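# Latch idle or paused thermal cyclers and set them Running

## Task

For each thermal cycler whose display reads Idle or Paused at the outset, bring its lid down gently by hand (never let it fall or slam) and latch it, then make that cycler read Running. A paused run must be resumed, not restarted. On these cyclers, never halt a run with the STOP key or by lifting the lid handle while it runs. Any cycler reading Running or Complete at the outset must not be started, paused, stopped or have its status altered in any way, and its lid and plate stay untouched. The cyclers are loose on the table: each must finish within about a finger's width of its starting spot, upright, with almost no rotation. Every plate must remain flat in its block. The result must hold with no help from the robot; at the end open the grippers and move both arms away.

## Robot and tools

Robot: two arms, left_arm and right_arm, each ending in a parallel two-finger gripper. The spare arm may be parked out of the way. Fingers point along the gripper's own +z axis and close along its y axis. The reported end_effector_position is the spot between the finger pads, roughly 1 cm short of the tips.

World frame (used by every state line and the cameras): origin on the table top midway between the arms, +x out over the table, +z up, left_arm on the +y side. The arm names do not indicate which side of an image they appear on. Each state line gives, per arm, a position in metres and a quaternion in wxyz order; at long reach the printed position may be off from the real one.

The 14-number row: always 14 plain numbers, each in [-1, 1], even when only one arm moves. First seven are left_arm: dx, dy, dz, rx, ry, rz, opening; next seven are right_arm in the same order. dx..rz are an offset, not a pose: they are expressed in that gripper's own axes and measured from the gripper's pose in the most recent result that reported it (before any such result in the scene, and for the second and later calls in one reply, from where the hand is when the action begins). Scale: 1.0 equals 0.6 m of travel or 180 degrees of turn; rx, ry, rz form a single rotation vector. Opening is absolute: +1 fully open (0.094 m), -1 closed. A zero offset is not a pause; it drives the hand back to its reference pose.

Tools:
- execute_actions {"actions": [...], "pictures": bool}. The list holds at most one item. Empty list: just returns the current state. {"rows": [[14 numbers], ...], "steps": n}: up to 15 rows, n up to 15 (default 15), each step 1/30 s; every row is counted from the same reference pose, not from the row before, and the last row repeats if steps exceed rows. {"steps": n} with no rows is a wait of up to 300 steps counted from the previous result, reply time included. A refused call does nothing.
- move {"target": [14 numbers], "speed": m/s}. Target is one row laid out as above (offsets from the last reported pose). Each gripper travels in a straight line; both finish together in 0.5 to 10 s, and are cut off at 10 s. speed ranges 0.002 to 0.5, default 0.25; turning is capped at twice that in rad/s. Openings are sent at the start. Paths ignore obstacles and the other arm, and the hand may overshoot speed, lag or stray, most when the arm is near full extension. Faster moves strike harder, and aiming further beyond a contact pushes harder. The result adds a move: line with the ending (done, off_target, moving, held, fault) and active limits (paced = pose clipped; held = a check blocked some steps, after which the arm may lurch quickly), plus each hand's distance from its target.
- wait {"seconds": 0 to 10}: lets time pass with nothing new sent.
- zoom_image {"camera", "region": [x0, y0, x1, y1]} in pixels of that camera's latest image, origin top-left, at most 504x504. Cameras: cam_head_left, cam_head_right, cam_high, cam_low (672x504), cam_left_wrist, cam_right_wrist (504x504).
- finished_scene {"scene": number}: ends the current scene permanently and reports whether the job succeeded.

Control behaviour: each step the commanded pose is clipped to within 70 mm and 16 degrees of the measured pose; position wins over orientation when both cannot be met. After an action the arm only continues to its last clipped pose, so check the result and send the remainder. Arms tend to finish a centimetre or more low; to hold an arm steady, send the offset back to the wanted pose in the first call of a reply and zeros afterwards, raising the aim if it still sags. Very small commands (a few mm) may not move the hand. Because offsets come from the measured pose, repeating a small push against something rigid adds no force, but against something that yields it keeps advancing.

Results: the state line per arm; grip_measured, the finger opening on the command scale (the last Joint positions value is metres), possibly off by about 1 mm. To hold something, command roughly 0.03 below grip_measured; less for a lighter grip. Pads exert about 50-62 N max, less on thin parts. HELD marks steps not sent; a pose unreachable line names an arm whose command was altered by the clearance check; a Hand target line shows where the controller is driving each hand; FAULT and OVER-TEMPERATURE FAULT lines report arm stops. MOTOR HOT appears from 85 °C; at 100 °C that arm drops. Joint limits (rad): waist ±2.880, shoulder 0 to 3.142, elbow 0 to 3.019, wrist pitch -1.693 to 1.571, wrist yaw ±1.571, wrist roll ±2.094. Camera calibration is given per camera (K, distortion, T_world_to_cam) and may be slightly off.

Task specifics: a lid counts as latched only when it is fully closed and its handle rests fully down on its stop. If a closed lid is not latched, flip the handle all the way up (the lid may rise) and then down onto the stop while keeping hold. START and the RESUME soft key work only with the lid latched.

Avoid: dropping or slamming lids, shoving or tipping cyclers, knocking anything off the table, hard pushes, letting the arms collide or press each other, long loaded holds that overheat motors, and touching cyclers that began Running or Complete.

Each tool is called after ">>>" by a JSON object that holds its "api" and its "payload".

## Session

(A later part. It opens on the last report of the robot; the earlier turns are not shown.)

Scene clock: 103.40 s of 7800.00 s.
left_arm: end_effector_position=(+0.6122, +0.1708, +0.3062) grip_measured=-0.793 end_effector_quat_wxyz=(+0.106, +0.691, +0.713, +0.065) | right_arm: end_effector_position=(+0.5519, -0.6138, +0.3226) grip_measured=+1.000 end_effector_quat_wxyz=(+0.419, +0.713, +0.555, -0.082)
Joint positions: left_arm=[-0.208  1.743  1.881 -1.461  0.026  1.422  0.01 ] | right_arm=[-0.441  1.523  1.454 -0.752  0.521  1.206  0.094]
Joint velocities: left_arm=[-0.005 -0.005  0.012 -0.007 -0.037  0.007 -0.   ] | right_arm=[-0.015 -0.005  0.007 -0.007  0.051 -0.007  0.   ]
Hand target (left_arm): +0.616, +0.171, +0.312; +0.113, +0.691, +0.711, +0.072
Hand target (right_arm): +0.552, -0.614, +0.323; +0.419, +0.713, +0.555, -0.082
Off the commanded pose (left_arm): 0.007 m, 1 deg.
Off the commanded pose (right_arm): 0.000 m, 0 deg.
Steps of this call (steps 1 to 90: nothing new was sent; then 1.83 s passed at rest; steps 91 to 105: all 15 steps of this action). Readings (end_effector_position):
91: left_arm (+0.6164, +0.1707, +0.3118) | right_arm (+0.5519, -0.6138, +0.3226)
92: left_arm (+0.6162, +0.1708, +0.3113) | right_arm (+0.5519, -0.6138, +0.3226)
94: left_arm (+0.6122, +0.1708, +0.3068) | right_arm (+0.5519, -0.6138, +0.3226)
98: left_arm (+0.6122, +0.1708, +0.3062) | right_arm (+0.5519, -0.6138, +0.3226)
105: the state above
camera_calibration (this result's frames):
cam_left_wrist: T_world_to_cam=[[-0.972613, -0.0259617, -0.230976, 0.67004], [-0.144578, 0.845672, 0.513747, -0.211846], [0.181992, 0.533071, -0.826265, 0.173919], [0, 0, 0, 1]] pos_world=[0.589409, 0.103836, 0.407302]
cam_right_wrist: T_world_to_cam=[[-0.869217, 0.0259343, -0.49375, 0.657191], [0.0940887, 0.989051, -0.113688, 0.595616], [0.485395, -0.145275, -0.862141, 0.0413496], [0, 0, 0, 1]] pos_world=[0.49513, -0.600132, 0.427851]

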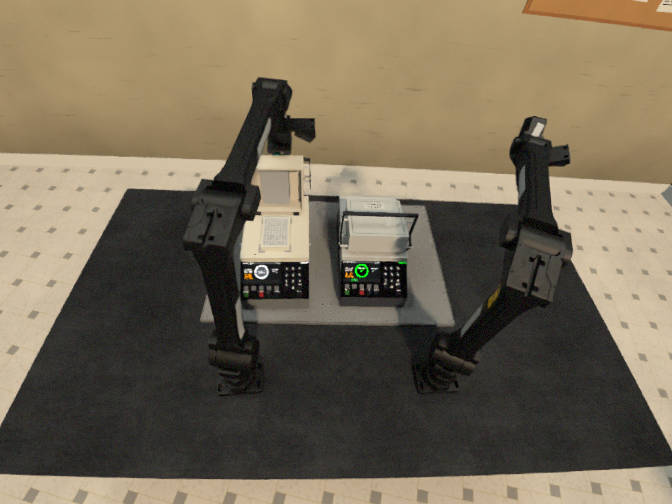

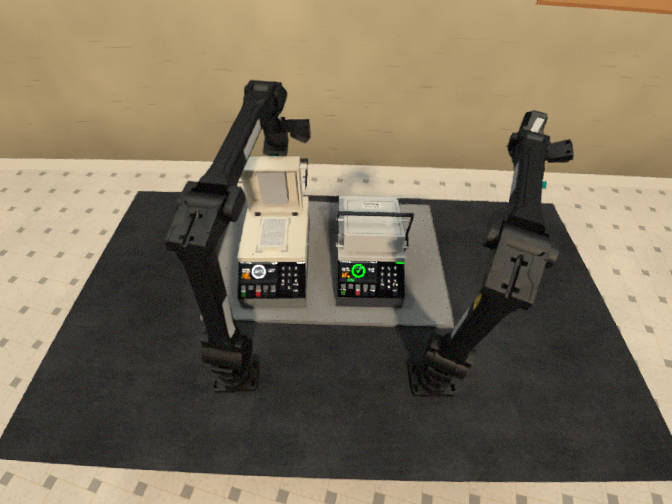

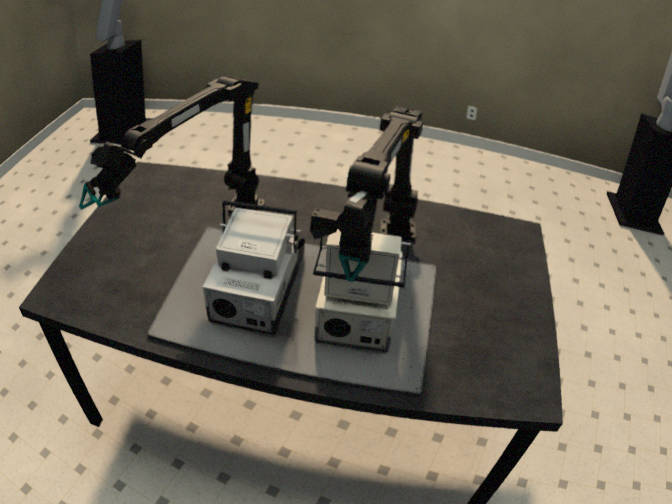

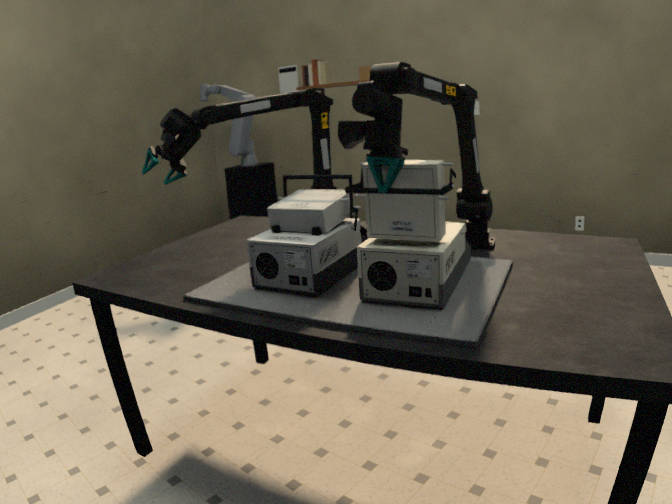

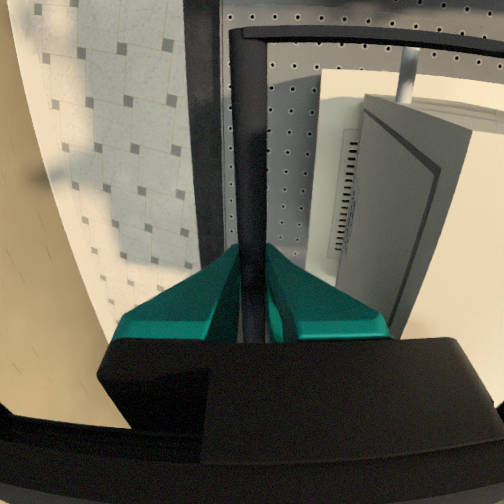

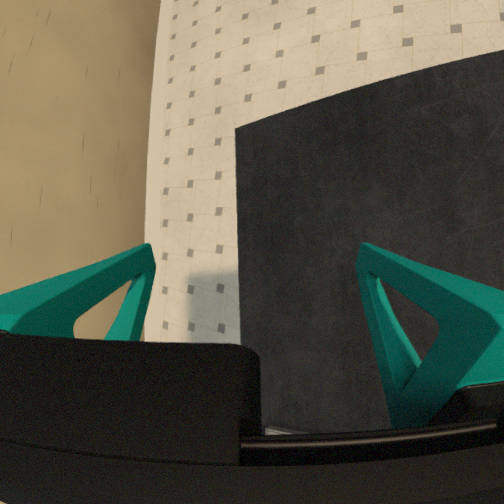

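>>> {"api": "move", "payload": {"target": [0,-0.075,-0.075,0,0,0,-0.83, 0,0,0,0,0,0,1], "speed": 0.025}}

Scene clock: 116.90 s of 7800.00 s.
left_arm: end_effector_position=(+0.5858, +0.1695, +0.3136) grip_measured=-0.793 end_effector_quat_wxyz=(+0.110, +0.689, +0.713, +0.066) | right_arm: end_effector_position=(+0.5519, -0.6138, +0.3226) grip_measured=+1.000 end_effector_quat_wxyz=(+0.419, +0.713, +0.555, -0.082)
Joint positions: left_arm=[-0.215  1.666  1.799 -1.448  0.026  1.412  0.01 ] | right_arm=[-0.441  1.523  1.454 -0.752  0.521  1.206  0.094]
Joint velocities: left_arm=[-0.005 -0.015 -0.007 -0.002 -0.007 -0.051  0.   ] | right_arm=[-0.005  0.005 -0.017  0.022 -0.051 -0.037  0.   ]
Hand target (left_arm): +0.559, +0.171, +0.338; +0.106, +0.691, +0.712, +0.065
Hand target (right_arm): +0.552, -0.614, +0.323; +0.419, +0.713, +0.555, -0.082
Off the commanded pose (left_arm): 0.038 m, 0 deg.
Off the commanded pose (right_arm): 0.000 m, 0 deg.
After step 90, 7.73 s passed at rest.
move: off_target (left_arm)
camera_calibration (this result's frames):
cam_left_wrist: T_world_to_cam=[[-0.970816, -0.0290495, -0.238059, 0.647745], [-0.150341, 0.847096, 0.509731, -0.213963], [0.186851, 0.530645, -0.826742, 0.183261], [0, 0, 0, 1]] pos_world=[0.562431, 0.102817, 0.414774]
cam_right_wrist: T_world_to_cam=[[-0.869217, 0.0259343, -0.49375, 0.657191], [0.0940887, 0.989051, -0.113688, 0.595616], [0.485395, -0.145275, -0.862141, 0.0413496], [0, 0, 0, 1]] pos_world=[0.49513, -0.600132, 0.427851]

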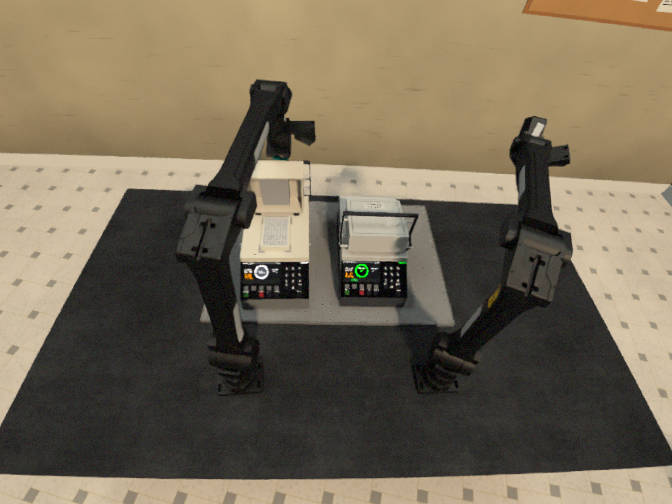

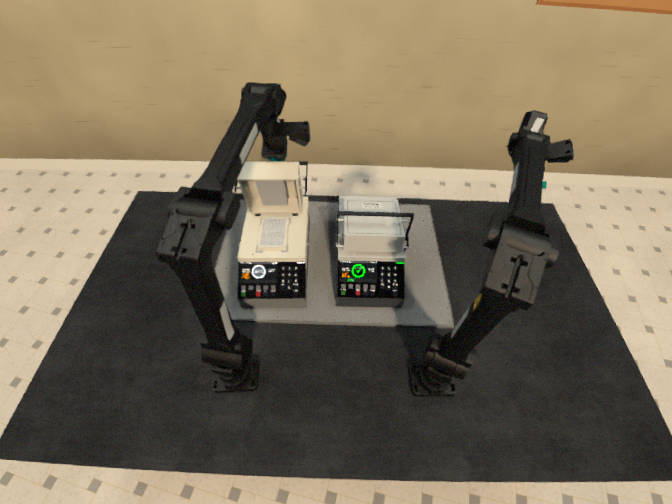

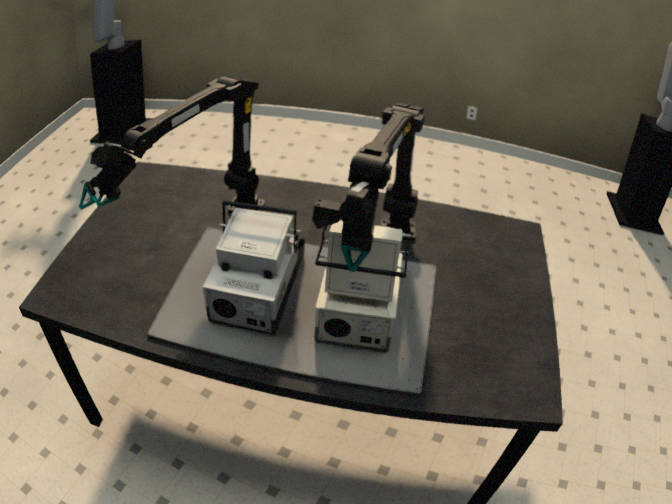

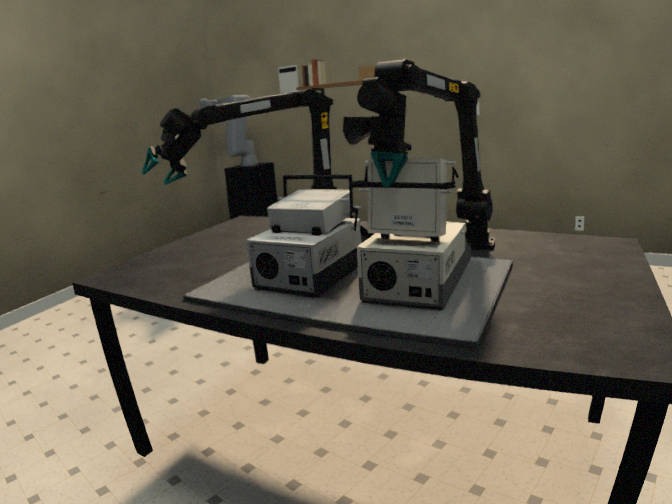

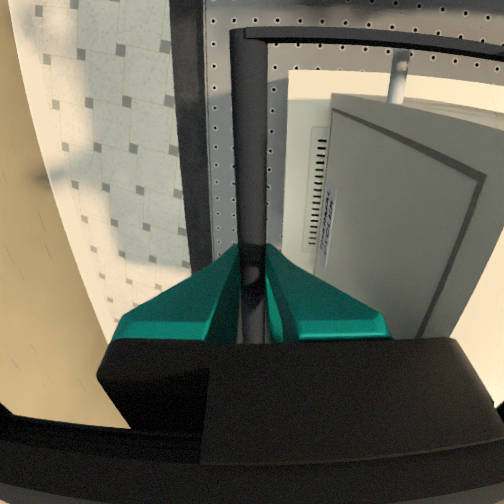

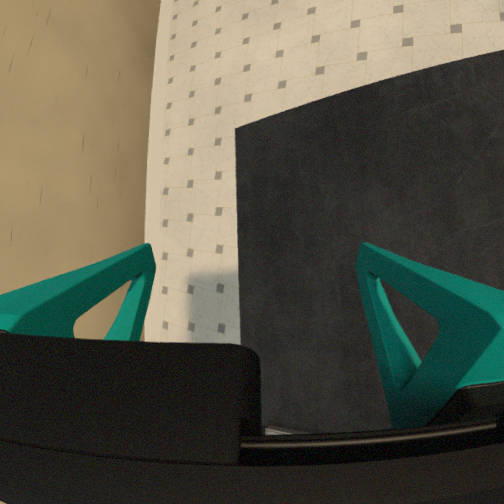

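>>> {"api": "move", "payload": {"target": [0,-0.09,-0.095,-0.05,0,0,-0.83, 0,0,0,0,0,0,1], "speed": 0.025}}

Scene clock: 133.80 s of 7800.00 s.
left_arm: end_effector_position=(+0.5378, +0.1667, +0.3240) grip_measured=-0.793 end_effector_quat_wxyz=(+0.148, +0.683, +0.707, +0.108) | right_arm: end_effector_position=(+0.5519, -0.6138, +0.3226) grip_measured=+1.000 end_effector_quat_wxyz=(+0.419, +0.713, +0.555, -0.082)
Joint positions: left_arm=[-0.242  1.468  1.571 -1.304 -0.003  1.39   0.01 ] | right_arm=[-0.441  1.523  1.454 -0.752  0.521  1.206  0.094]
Joint velocities: left_arm=[-0.005  0.005  0.012 -0.007 -0.007 -0.007 -0.001] | right_arm=[-0.015  0.005 -0.007  0.032 -0.007 -0.007  0.   ]
Hand target (left_arm): +0.520, +0.170, +0.354; +0.163, +0.679, +0.705, +0.122
Hand target (right_arm): +0.552, -0.614, +0.323; +0.419, +0.713, +0.555, -0.082
Off the commanded pose (left_arm): 0.037 m, 2 deg.
Off the commanded pose (right_arm): 0.000 m, 0 deg.
After step 90, 10.47 s passed at rest.
move: off_target (left_arm)
camera_calibration (this result's frames):
cam_left_wrist: T_world_to_cam=[[-0.93691, -0.0306271, -0.348227, 0.621269], [-0.211003, 0.843766, 0.493495, -0.185623], [0.278708, 0.535837, -0.796995, 0.142444], [0, 0, 0, 1]] pos_world=[0.503206, 0.0993232, 0.421474]
cam_right_wrist: T_world_to_cam=[[-0.869217, 0.0259343, -0.49375, 0.657191], [0.0940887, 0.989051, -0.113688, 0.595616], [0.485395, -0.145275, -0.862141, 0.0413496], [0, 0, 0, 1]] pos_world=[0.49513, -0.600132, 0.427851]

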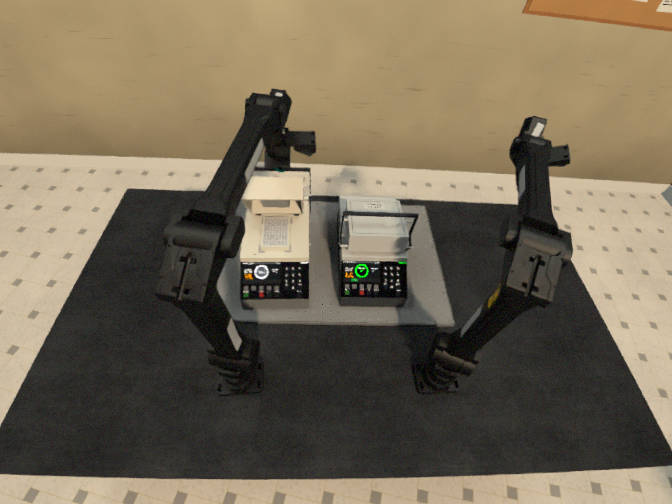

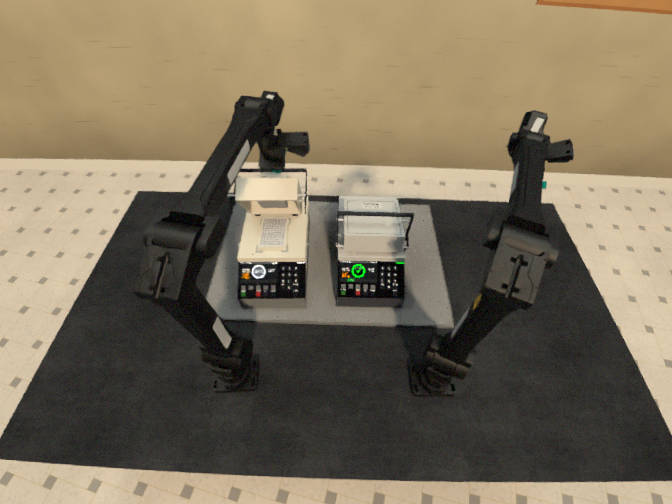

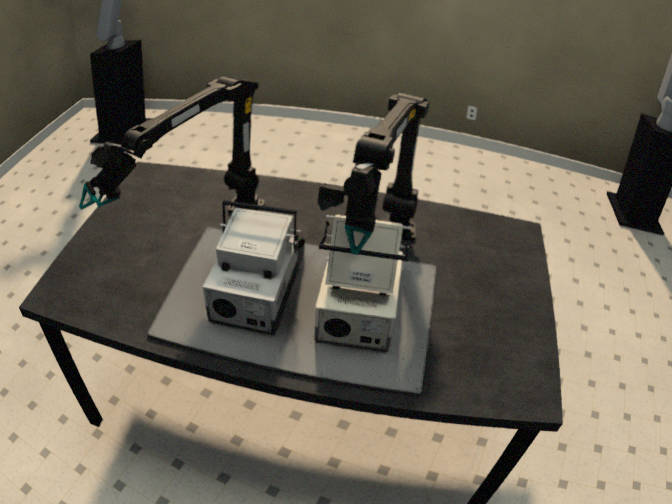

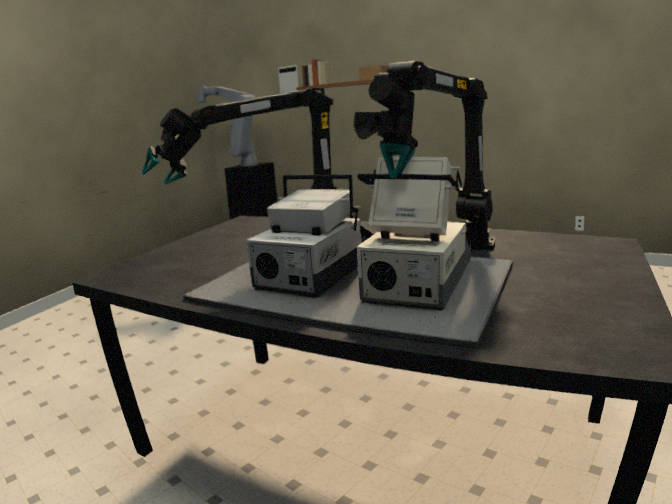

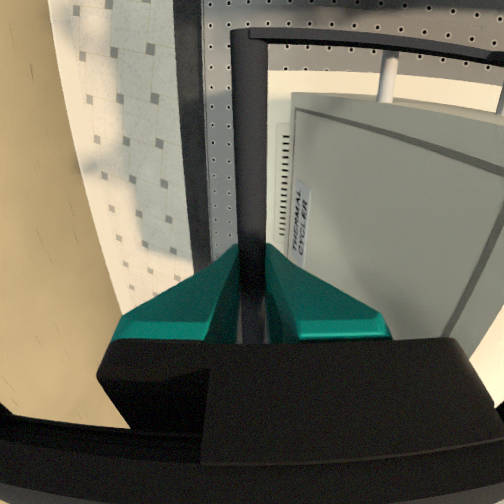

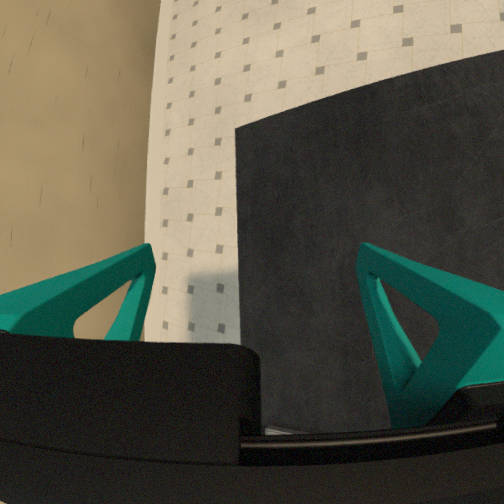

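>>> {"api": "move", "payload": {"target": [0,-0.092,-0.088,-0.03,0,0,-0.83, 0,0,0,0,0,0,1], "speed": 0.025}}

Scene clock: 141.73 s of 7800.00 s.
left_arm: end_effector_position=(+0.4818, +0.1634, +0.3270) grip_measured=-0.793 end_effector_quat_wxyz=(+0.165, +0.681, +0.702, +0.127) | right_arm: end_effector_position=(+0.5519, -0.6138, +0.3226) grip_measured=+1.000 end_effector_quat_wxyz=(+0.419, +0.713, +0.555, -0.082)
Joint positions: left_arm=[-0.276  1.295  1.395 -1.251 -0.028  1.364  0.01 ] | right_arm=[-0.441  1.523  1.454 -0.752  0.521  1.206  0.094]
Joint velocities: left_arm=[-0.005  0.005 -0.002 -0.002 -0.037  0.037 -0.   ] | right_arm=[-0.005 -0.005 -0.012  0.007 -0.022 -0.022  0.   ]
Hand target (left_arm): +0.467, +0.166, +0.353; +0.180, +0.676, +0.700, +0.141
Hand target (right_arm): +0.552, -0.614, +0.323; +0.419, +0.713, +0.555, -0.082
Off the commanded pose (left_arm): 0.030 m, 2 deg.
Off the commanded pose (right_arm): 0.000 m, 0 deg.
After step 90, 1.63 s passed at rest.
move: off_target (left_arm)
camera_calibration (this result's frames):
cam_left_wrist: T_world_to_cam=[[-0.917481, -0.0285558, -0.396752, 0.575961], [-0.236159, 0.841718, 0.485531, -0.181113], [0.320089, 0.539162, -0.779004, 0.135843], [0, 0, 0, 1]] pos_world=[0.44218, 0.0956512, 0.422272]
cam_right_wrist: T_world_to_cam=[[-0.869217, 0.0259343, -0.49375, 0.657191], [0.0940887, 0.989051, -0.113688, 0.595616], [0.485395, -0.145275, -0.862141, 0.0413496], [0, 0, 0, 1]] pos_world=[0.49513, -0.600132, 0.427851]

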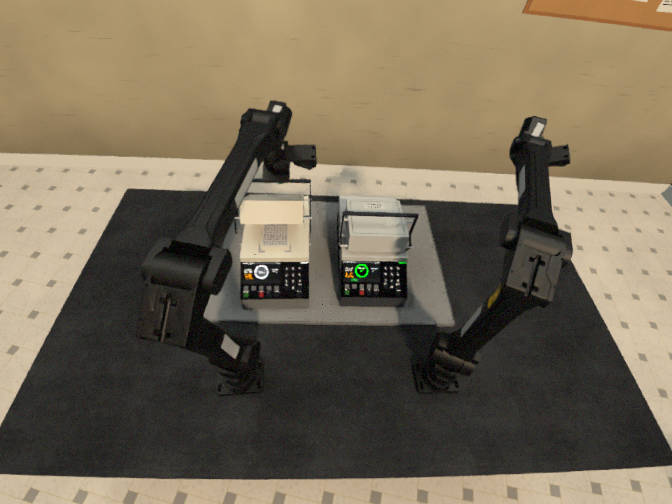

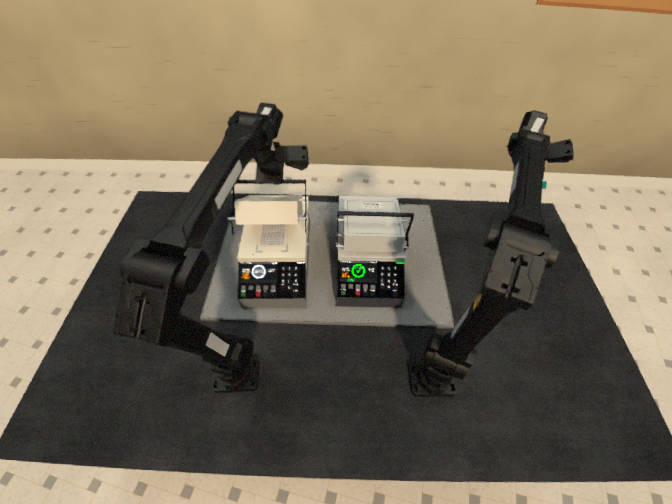

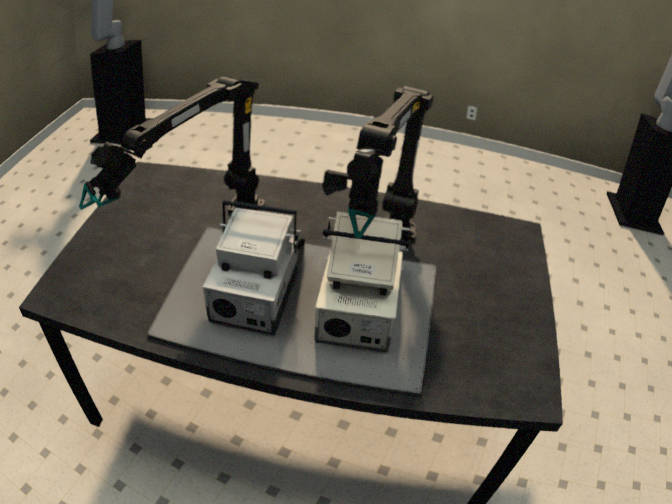

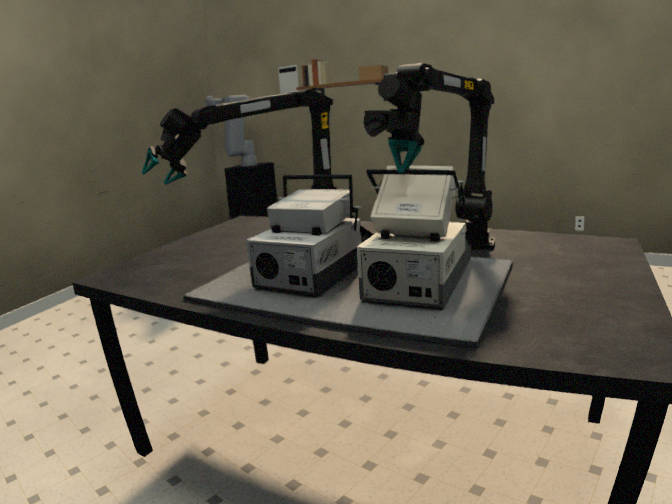

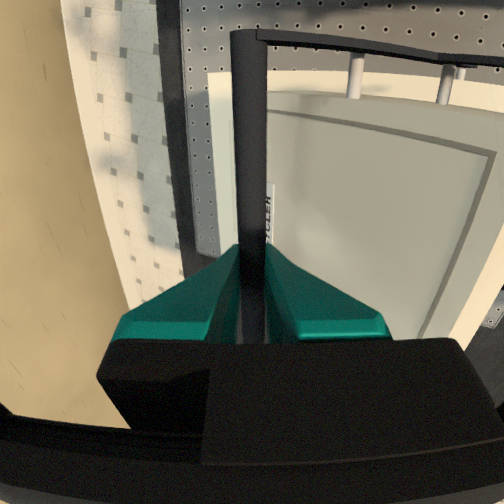

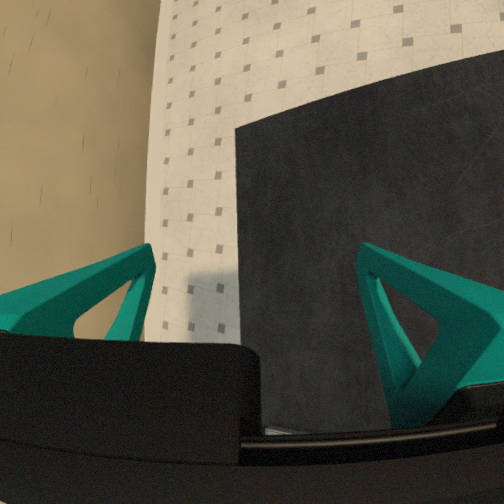

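>>> {"api": "move", "payload": {"target": [0,-0.087,-0.052,0,0,0,-0.83, 0,0,0,0,0,0,1], "speed": 0.02}}

Scene clock: 154.13 s of 7800.00 s.
left_arm: end_effector_position=(+0.4335, +0.1603, +0.3118) grip_measured=-0.793 end_effector_quat_wxyz=(+0.153, +0.684, +0.703, +0.116) | right_arm: end_effector_position=(+0.5519, -0.6138, +0.3226) grip_measured=+1.000 end_effector_quat_wxyz=(+0.419, +0.713, +0.555, -0.082)
Joint positions: left_arm=[-0.307  1.191  1.275 -1.27  -0.035  1.336  0.01 ] | right_arm=[-0.441  1.523  1.454 -0.752  0.521  1.206  0.094]
Joint velocities: left_arm=[-0.015  0.005  0.002 -0.012 -0.051 -0.022  0.   ] | right_arm=[-0.015 -0.005  0.002 -0.032 -0.051  0.037  0.   ]
Hand target (left_arm): +0.421, +0.162, +0.334; +0.165, +0.681, +0.702, +0.127
Hand target (right_arm): +0.552, -0.614, +0.323; +0.419, +0.713, +0.555, -0.082
Off the commanded pose (left_arm): 0.026 m, 2 deg.
Off the commanded pose (right_arm): 0.000 m, 0 deg.
After step 90, 6.00 s passed at rest.
move: off_target (left_arm)
camera_calibration (this result's frames):
cam_left_wrist: T_world_to_cam=[[-0.930383, -0.0246345, -0.36576, 0.520756], [-0.216997, 0.841171, 0.495321, -0.193818], [0.295465, 0.540207, -0.787957, 0.154439], [0, 0, 0, 1]] pos_world=[0.396813, 0.0924336, 0.408165]
cam_right_wrist: T_world_to_cam=[[-0.869217, 0.0259343, -0.49375, 0.657191], [0.0940887, 0.989051, -0.113688, 0.595616], [0.485395, -0.145275, -0.862141, 0.0413496], [0, 0, 0, 1]] pos_world=[0.49513, -0.600132, 0.427851]

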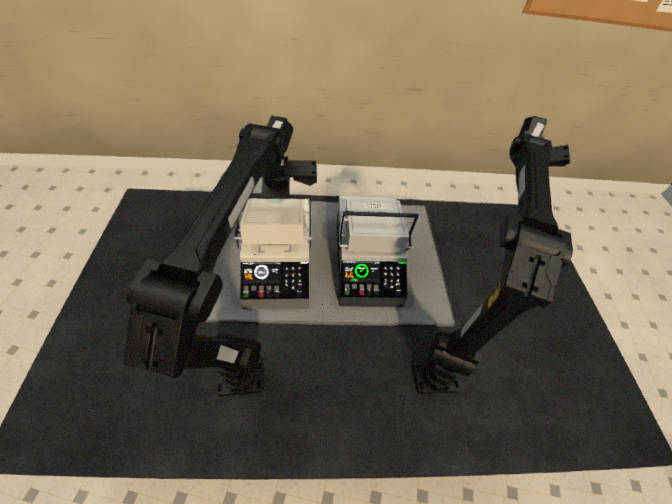

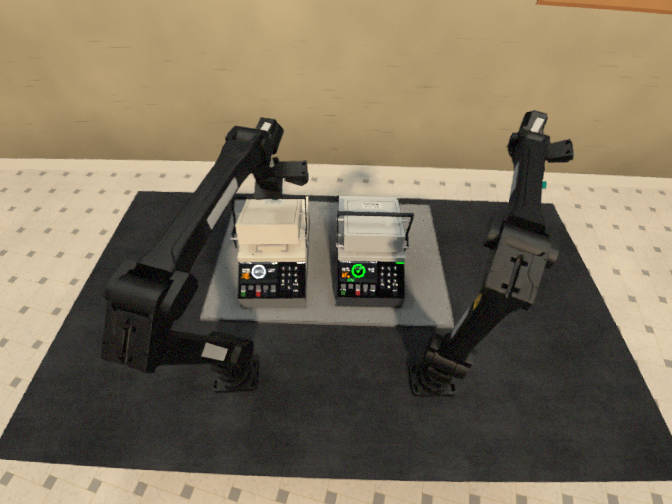

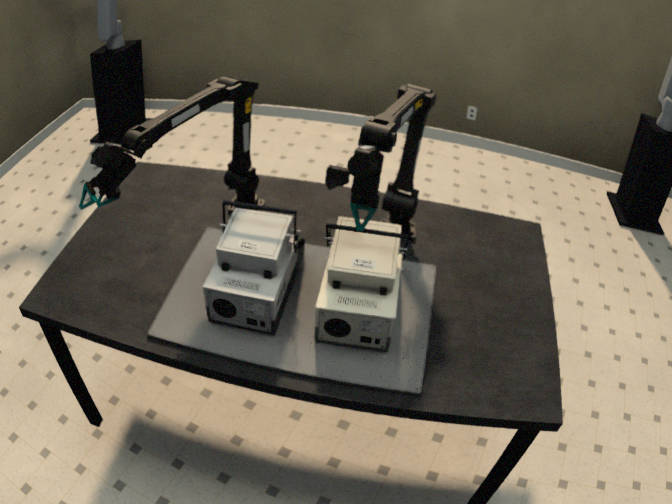

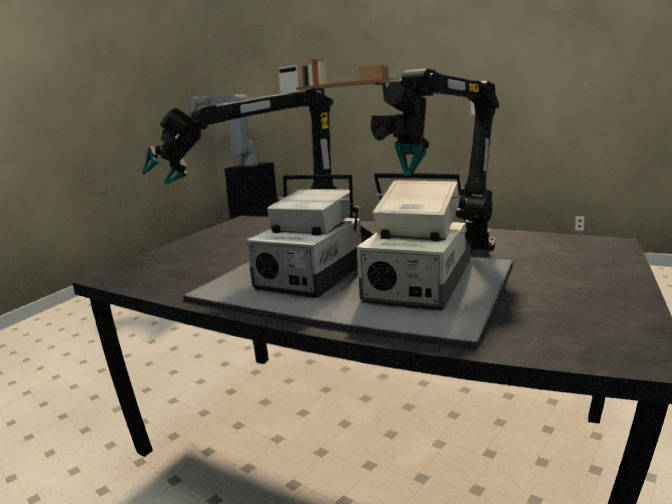

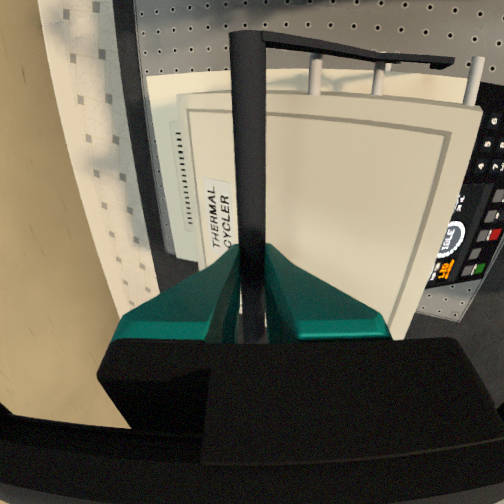

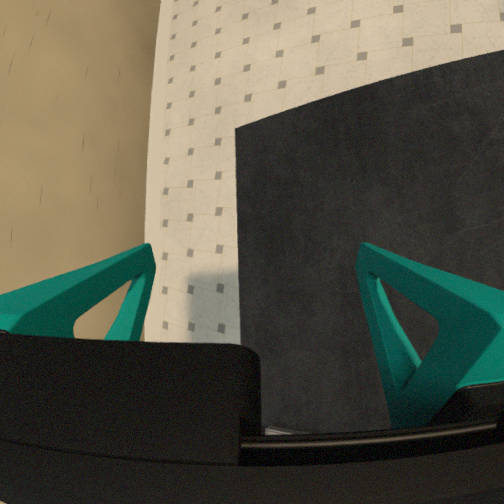

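>>> {"api": "move", "payload": {"target": [0,-0.068,-0.009,0,0,0,-0.83, 0,0,0,0,0,0,1], "speed": 0.012}}

Scene clock: 163.43 s of 7800.00 s.
left_arm: end_effector_position=(+0.4043, +0.1584, +0.2973) grip_measured=-0.807 end_effector_quat_wxyz=(+0.153, +0.685, +0.703, +0.115) | right_arm: end_effector_position=(+0.5519, -0.6138, +0.3226) grip_measured=+1.000 end_effector_quat_wxyz=(+0.419, +0.713, +0.555, -0.082)
Joint positions: left_arm=[-0.331  1.115  1.18  -1.252 -0.042  1.316  0.009] | right_arm=[-0.441  1.523  1.454 -0.752  0.521  1.206  0.094]
Joint velocities: left_arm=[-0.005 -0.015  0.012 -0.007 -0.051 -0.007 -0.001] | right_arm=[-0.005 -0.005 -0.002 -0.012  0.066  0.007  0.   ]
Hand target (left_arm): +0.394, +0.159, +0.301; +0.153, +0.684, +0.703, +0.116
Hand target (right_arm): +0.552, -0.614, +0.323; +0.419, +0.713, +0.555, -0.082
Off the commanded pose (left_arm): 0.011 m, 0 deg.
Off the commanded pose (right_arm): 0.000 m, 0 deg.
After step 90, 2.63 s passed at rest.
move: off_target (left_arm)
camera_calibration (this result's frames):
cam_left_wrist: T_world_to_cam=[[-0.930836, -0.0231932, -0.364701, 0.487893], [-0.214654, 0.842375, 0.494296, -0.192189], [0.29575, 0.538393, -0.789091, 0.153236], [0, 0, 0, 1]] pos_world=[0.367574, 0.09071, 0.39385]
cam_right_wrist: T_world_to_cam=[[-0.869217, 0.0259343, -0.49375, 0.657191], [0.0940887, 0.989051, -0.113688, 0.595616], [0.485395, -0.145275, -0.862141, 0.0413496], [0, 0, 0, 1]] pos_world=[0.49513, -0.600132, 0.427851]

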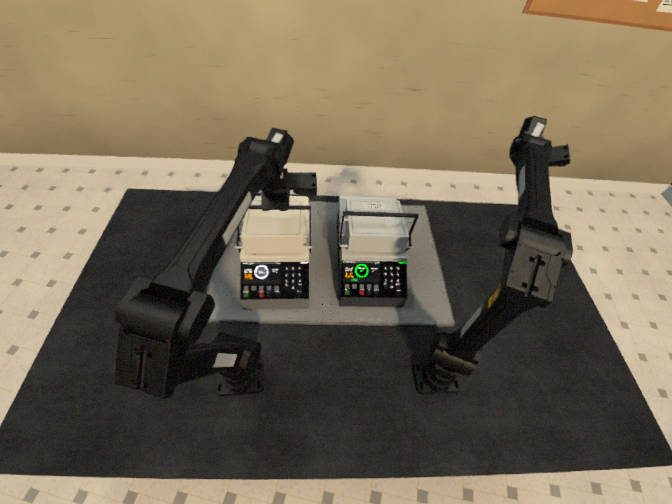

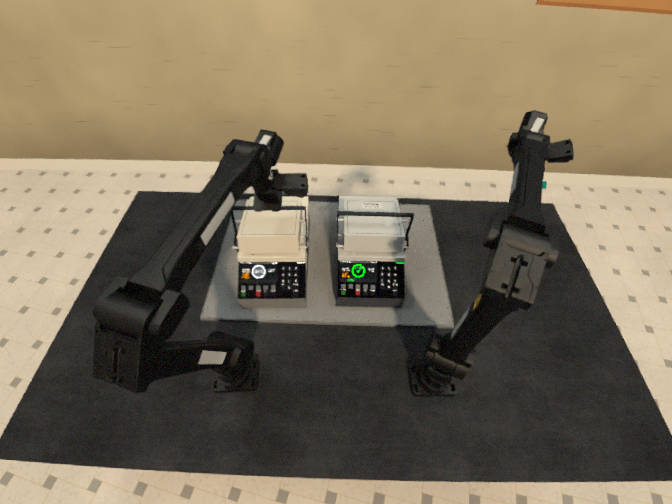

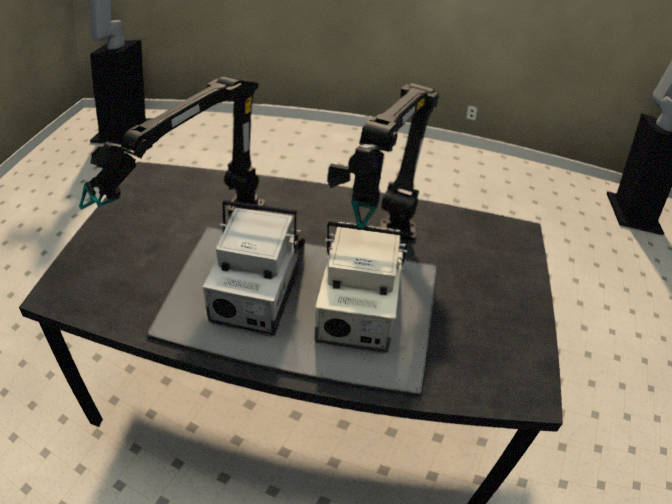

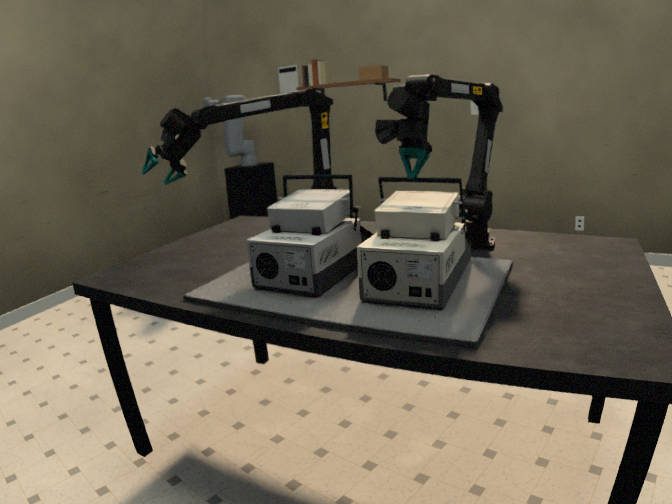

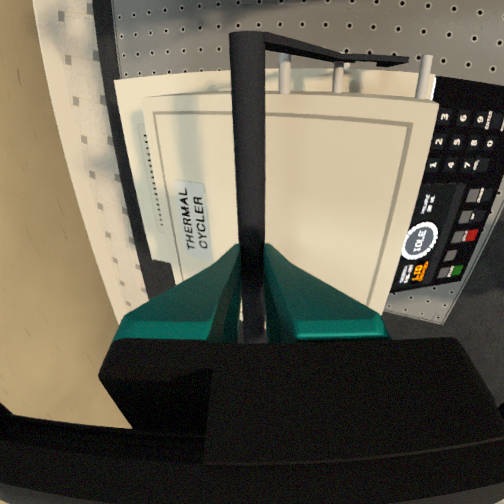

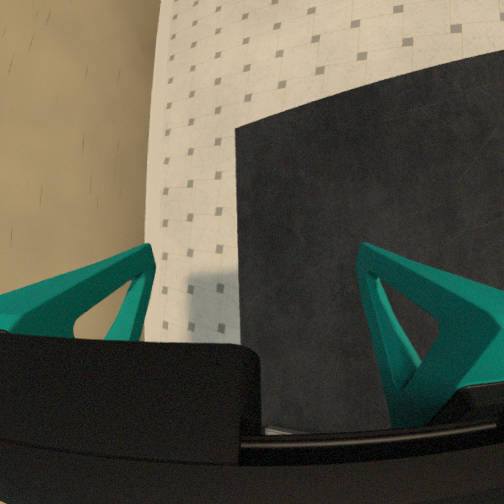

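>>> {"api": "move", "payload": {"target": [0,0,0.02,0,0,0,-0.5, 0,0,0,0,0,0,1], "speed": 0.015}}

Scene clock: 177.57 s of 7800.00 s.
left_arm: end_effector_position=(+0.4029, +0.1587, +0.2889) grip_measured=-0.503 end_effector_quat_wxyz=(+0.150, +0.686, +0.703, +0.113) | right_arm: end_effector_position=(+0.5519, -0.6138, +0.3226) grip_measured=+1.000 end_effector_quat_wxyz=(+0.419, +0.713, +0.555, -0.082)
Joint positions: left_arm=[-0.331  1.115  1.16  -1.24  -0.042  1.316  0.023] | right_arm=[-0.441  1.523  1.454 -0.752  0.521  1.206  0.094]
Joint velocities: left_arm=[-0.015 -0.005 -0.002 -0.022  0.007  0.037 -0.   ] | right_arm=[-0.005  0.005 -0.022 -0.002  0.007 -0.037  0.   ]
Hand target (left_arm): +0.409, +0.158, +0.286; +0.153, +0.685, +0.703, +0.115
Hand target (right_arm): +0.552, -0.614, +0.323; +0.419, +0.713, +0.555, -0.082
Off the commanded pose (left_arm): 0.006 m, 0 deg.
Off the commanded pose (right_arm): 0.000 m, 0 deg.
After step 90, 10.10 s passed at rest.
move: done
camera_calibration (this result's frames):
cam_left_wrist: T_world_to_cam=[[-0.933647, -0.0225132, -0.357485, 0.482491], [-0.210793, 0.841441, 0.497538, -0.190934], [0.289601, 0.53988, -0.790355, 0.149409], [0, 0, 0, 1]] pos_world=[0.36696, 0.0908587, 0.385566]
cam_right_wrist: T_world_to_cam=[[-0.869217, 0.0259343, -0.49375, 0.657191], [0.0940887, 0.989051, -0.113688, 0.595616], [0.485395, -0.145275, -0.862141, 0.0413496], [0, 0, 0, 1]] pos_world=[0.49513, -0.600132, 0.427851]

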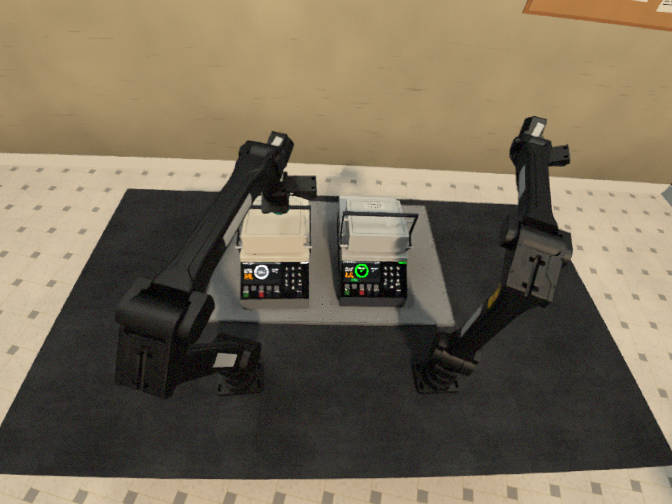

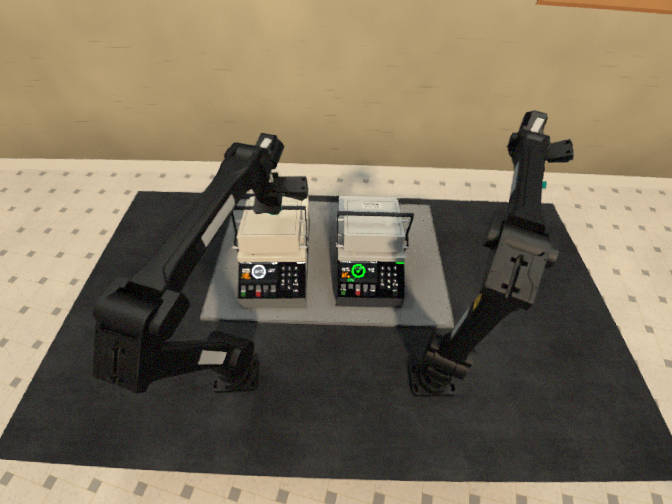

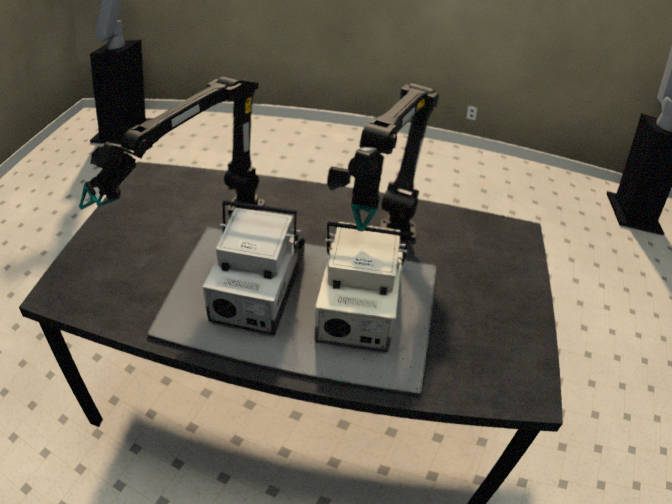

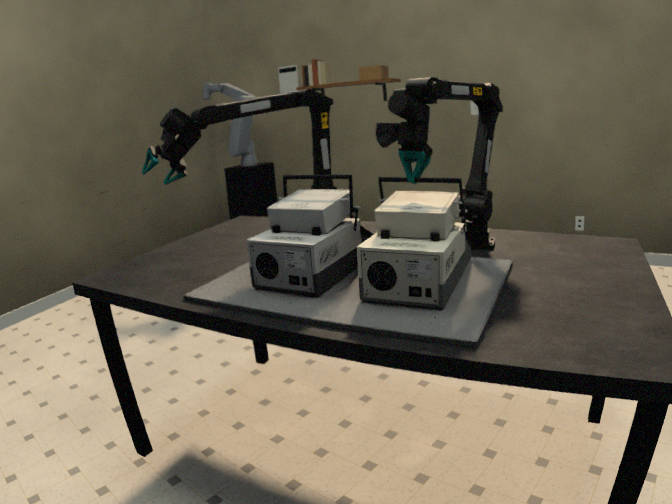

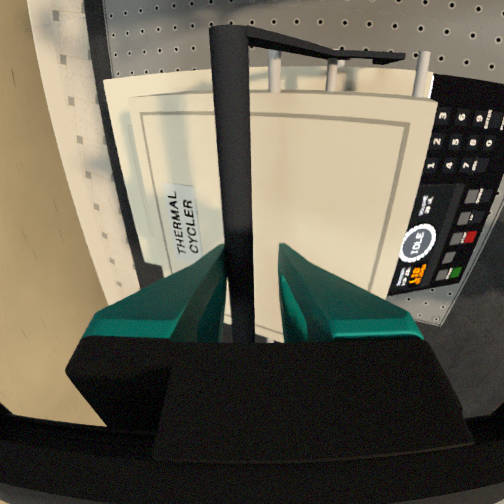

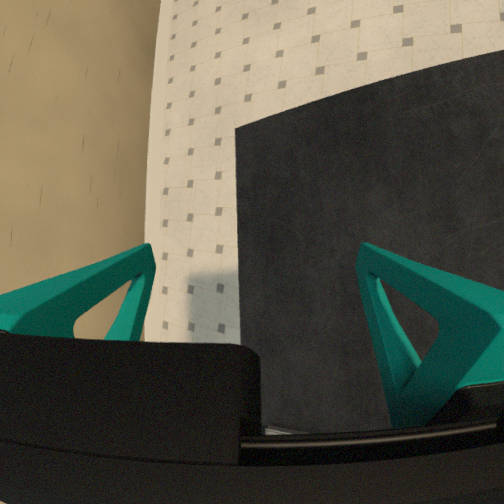

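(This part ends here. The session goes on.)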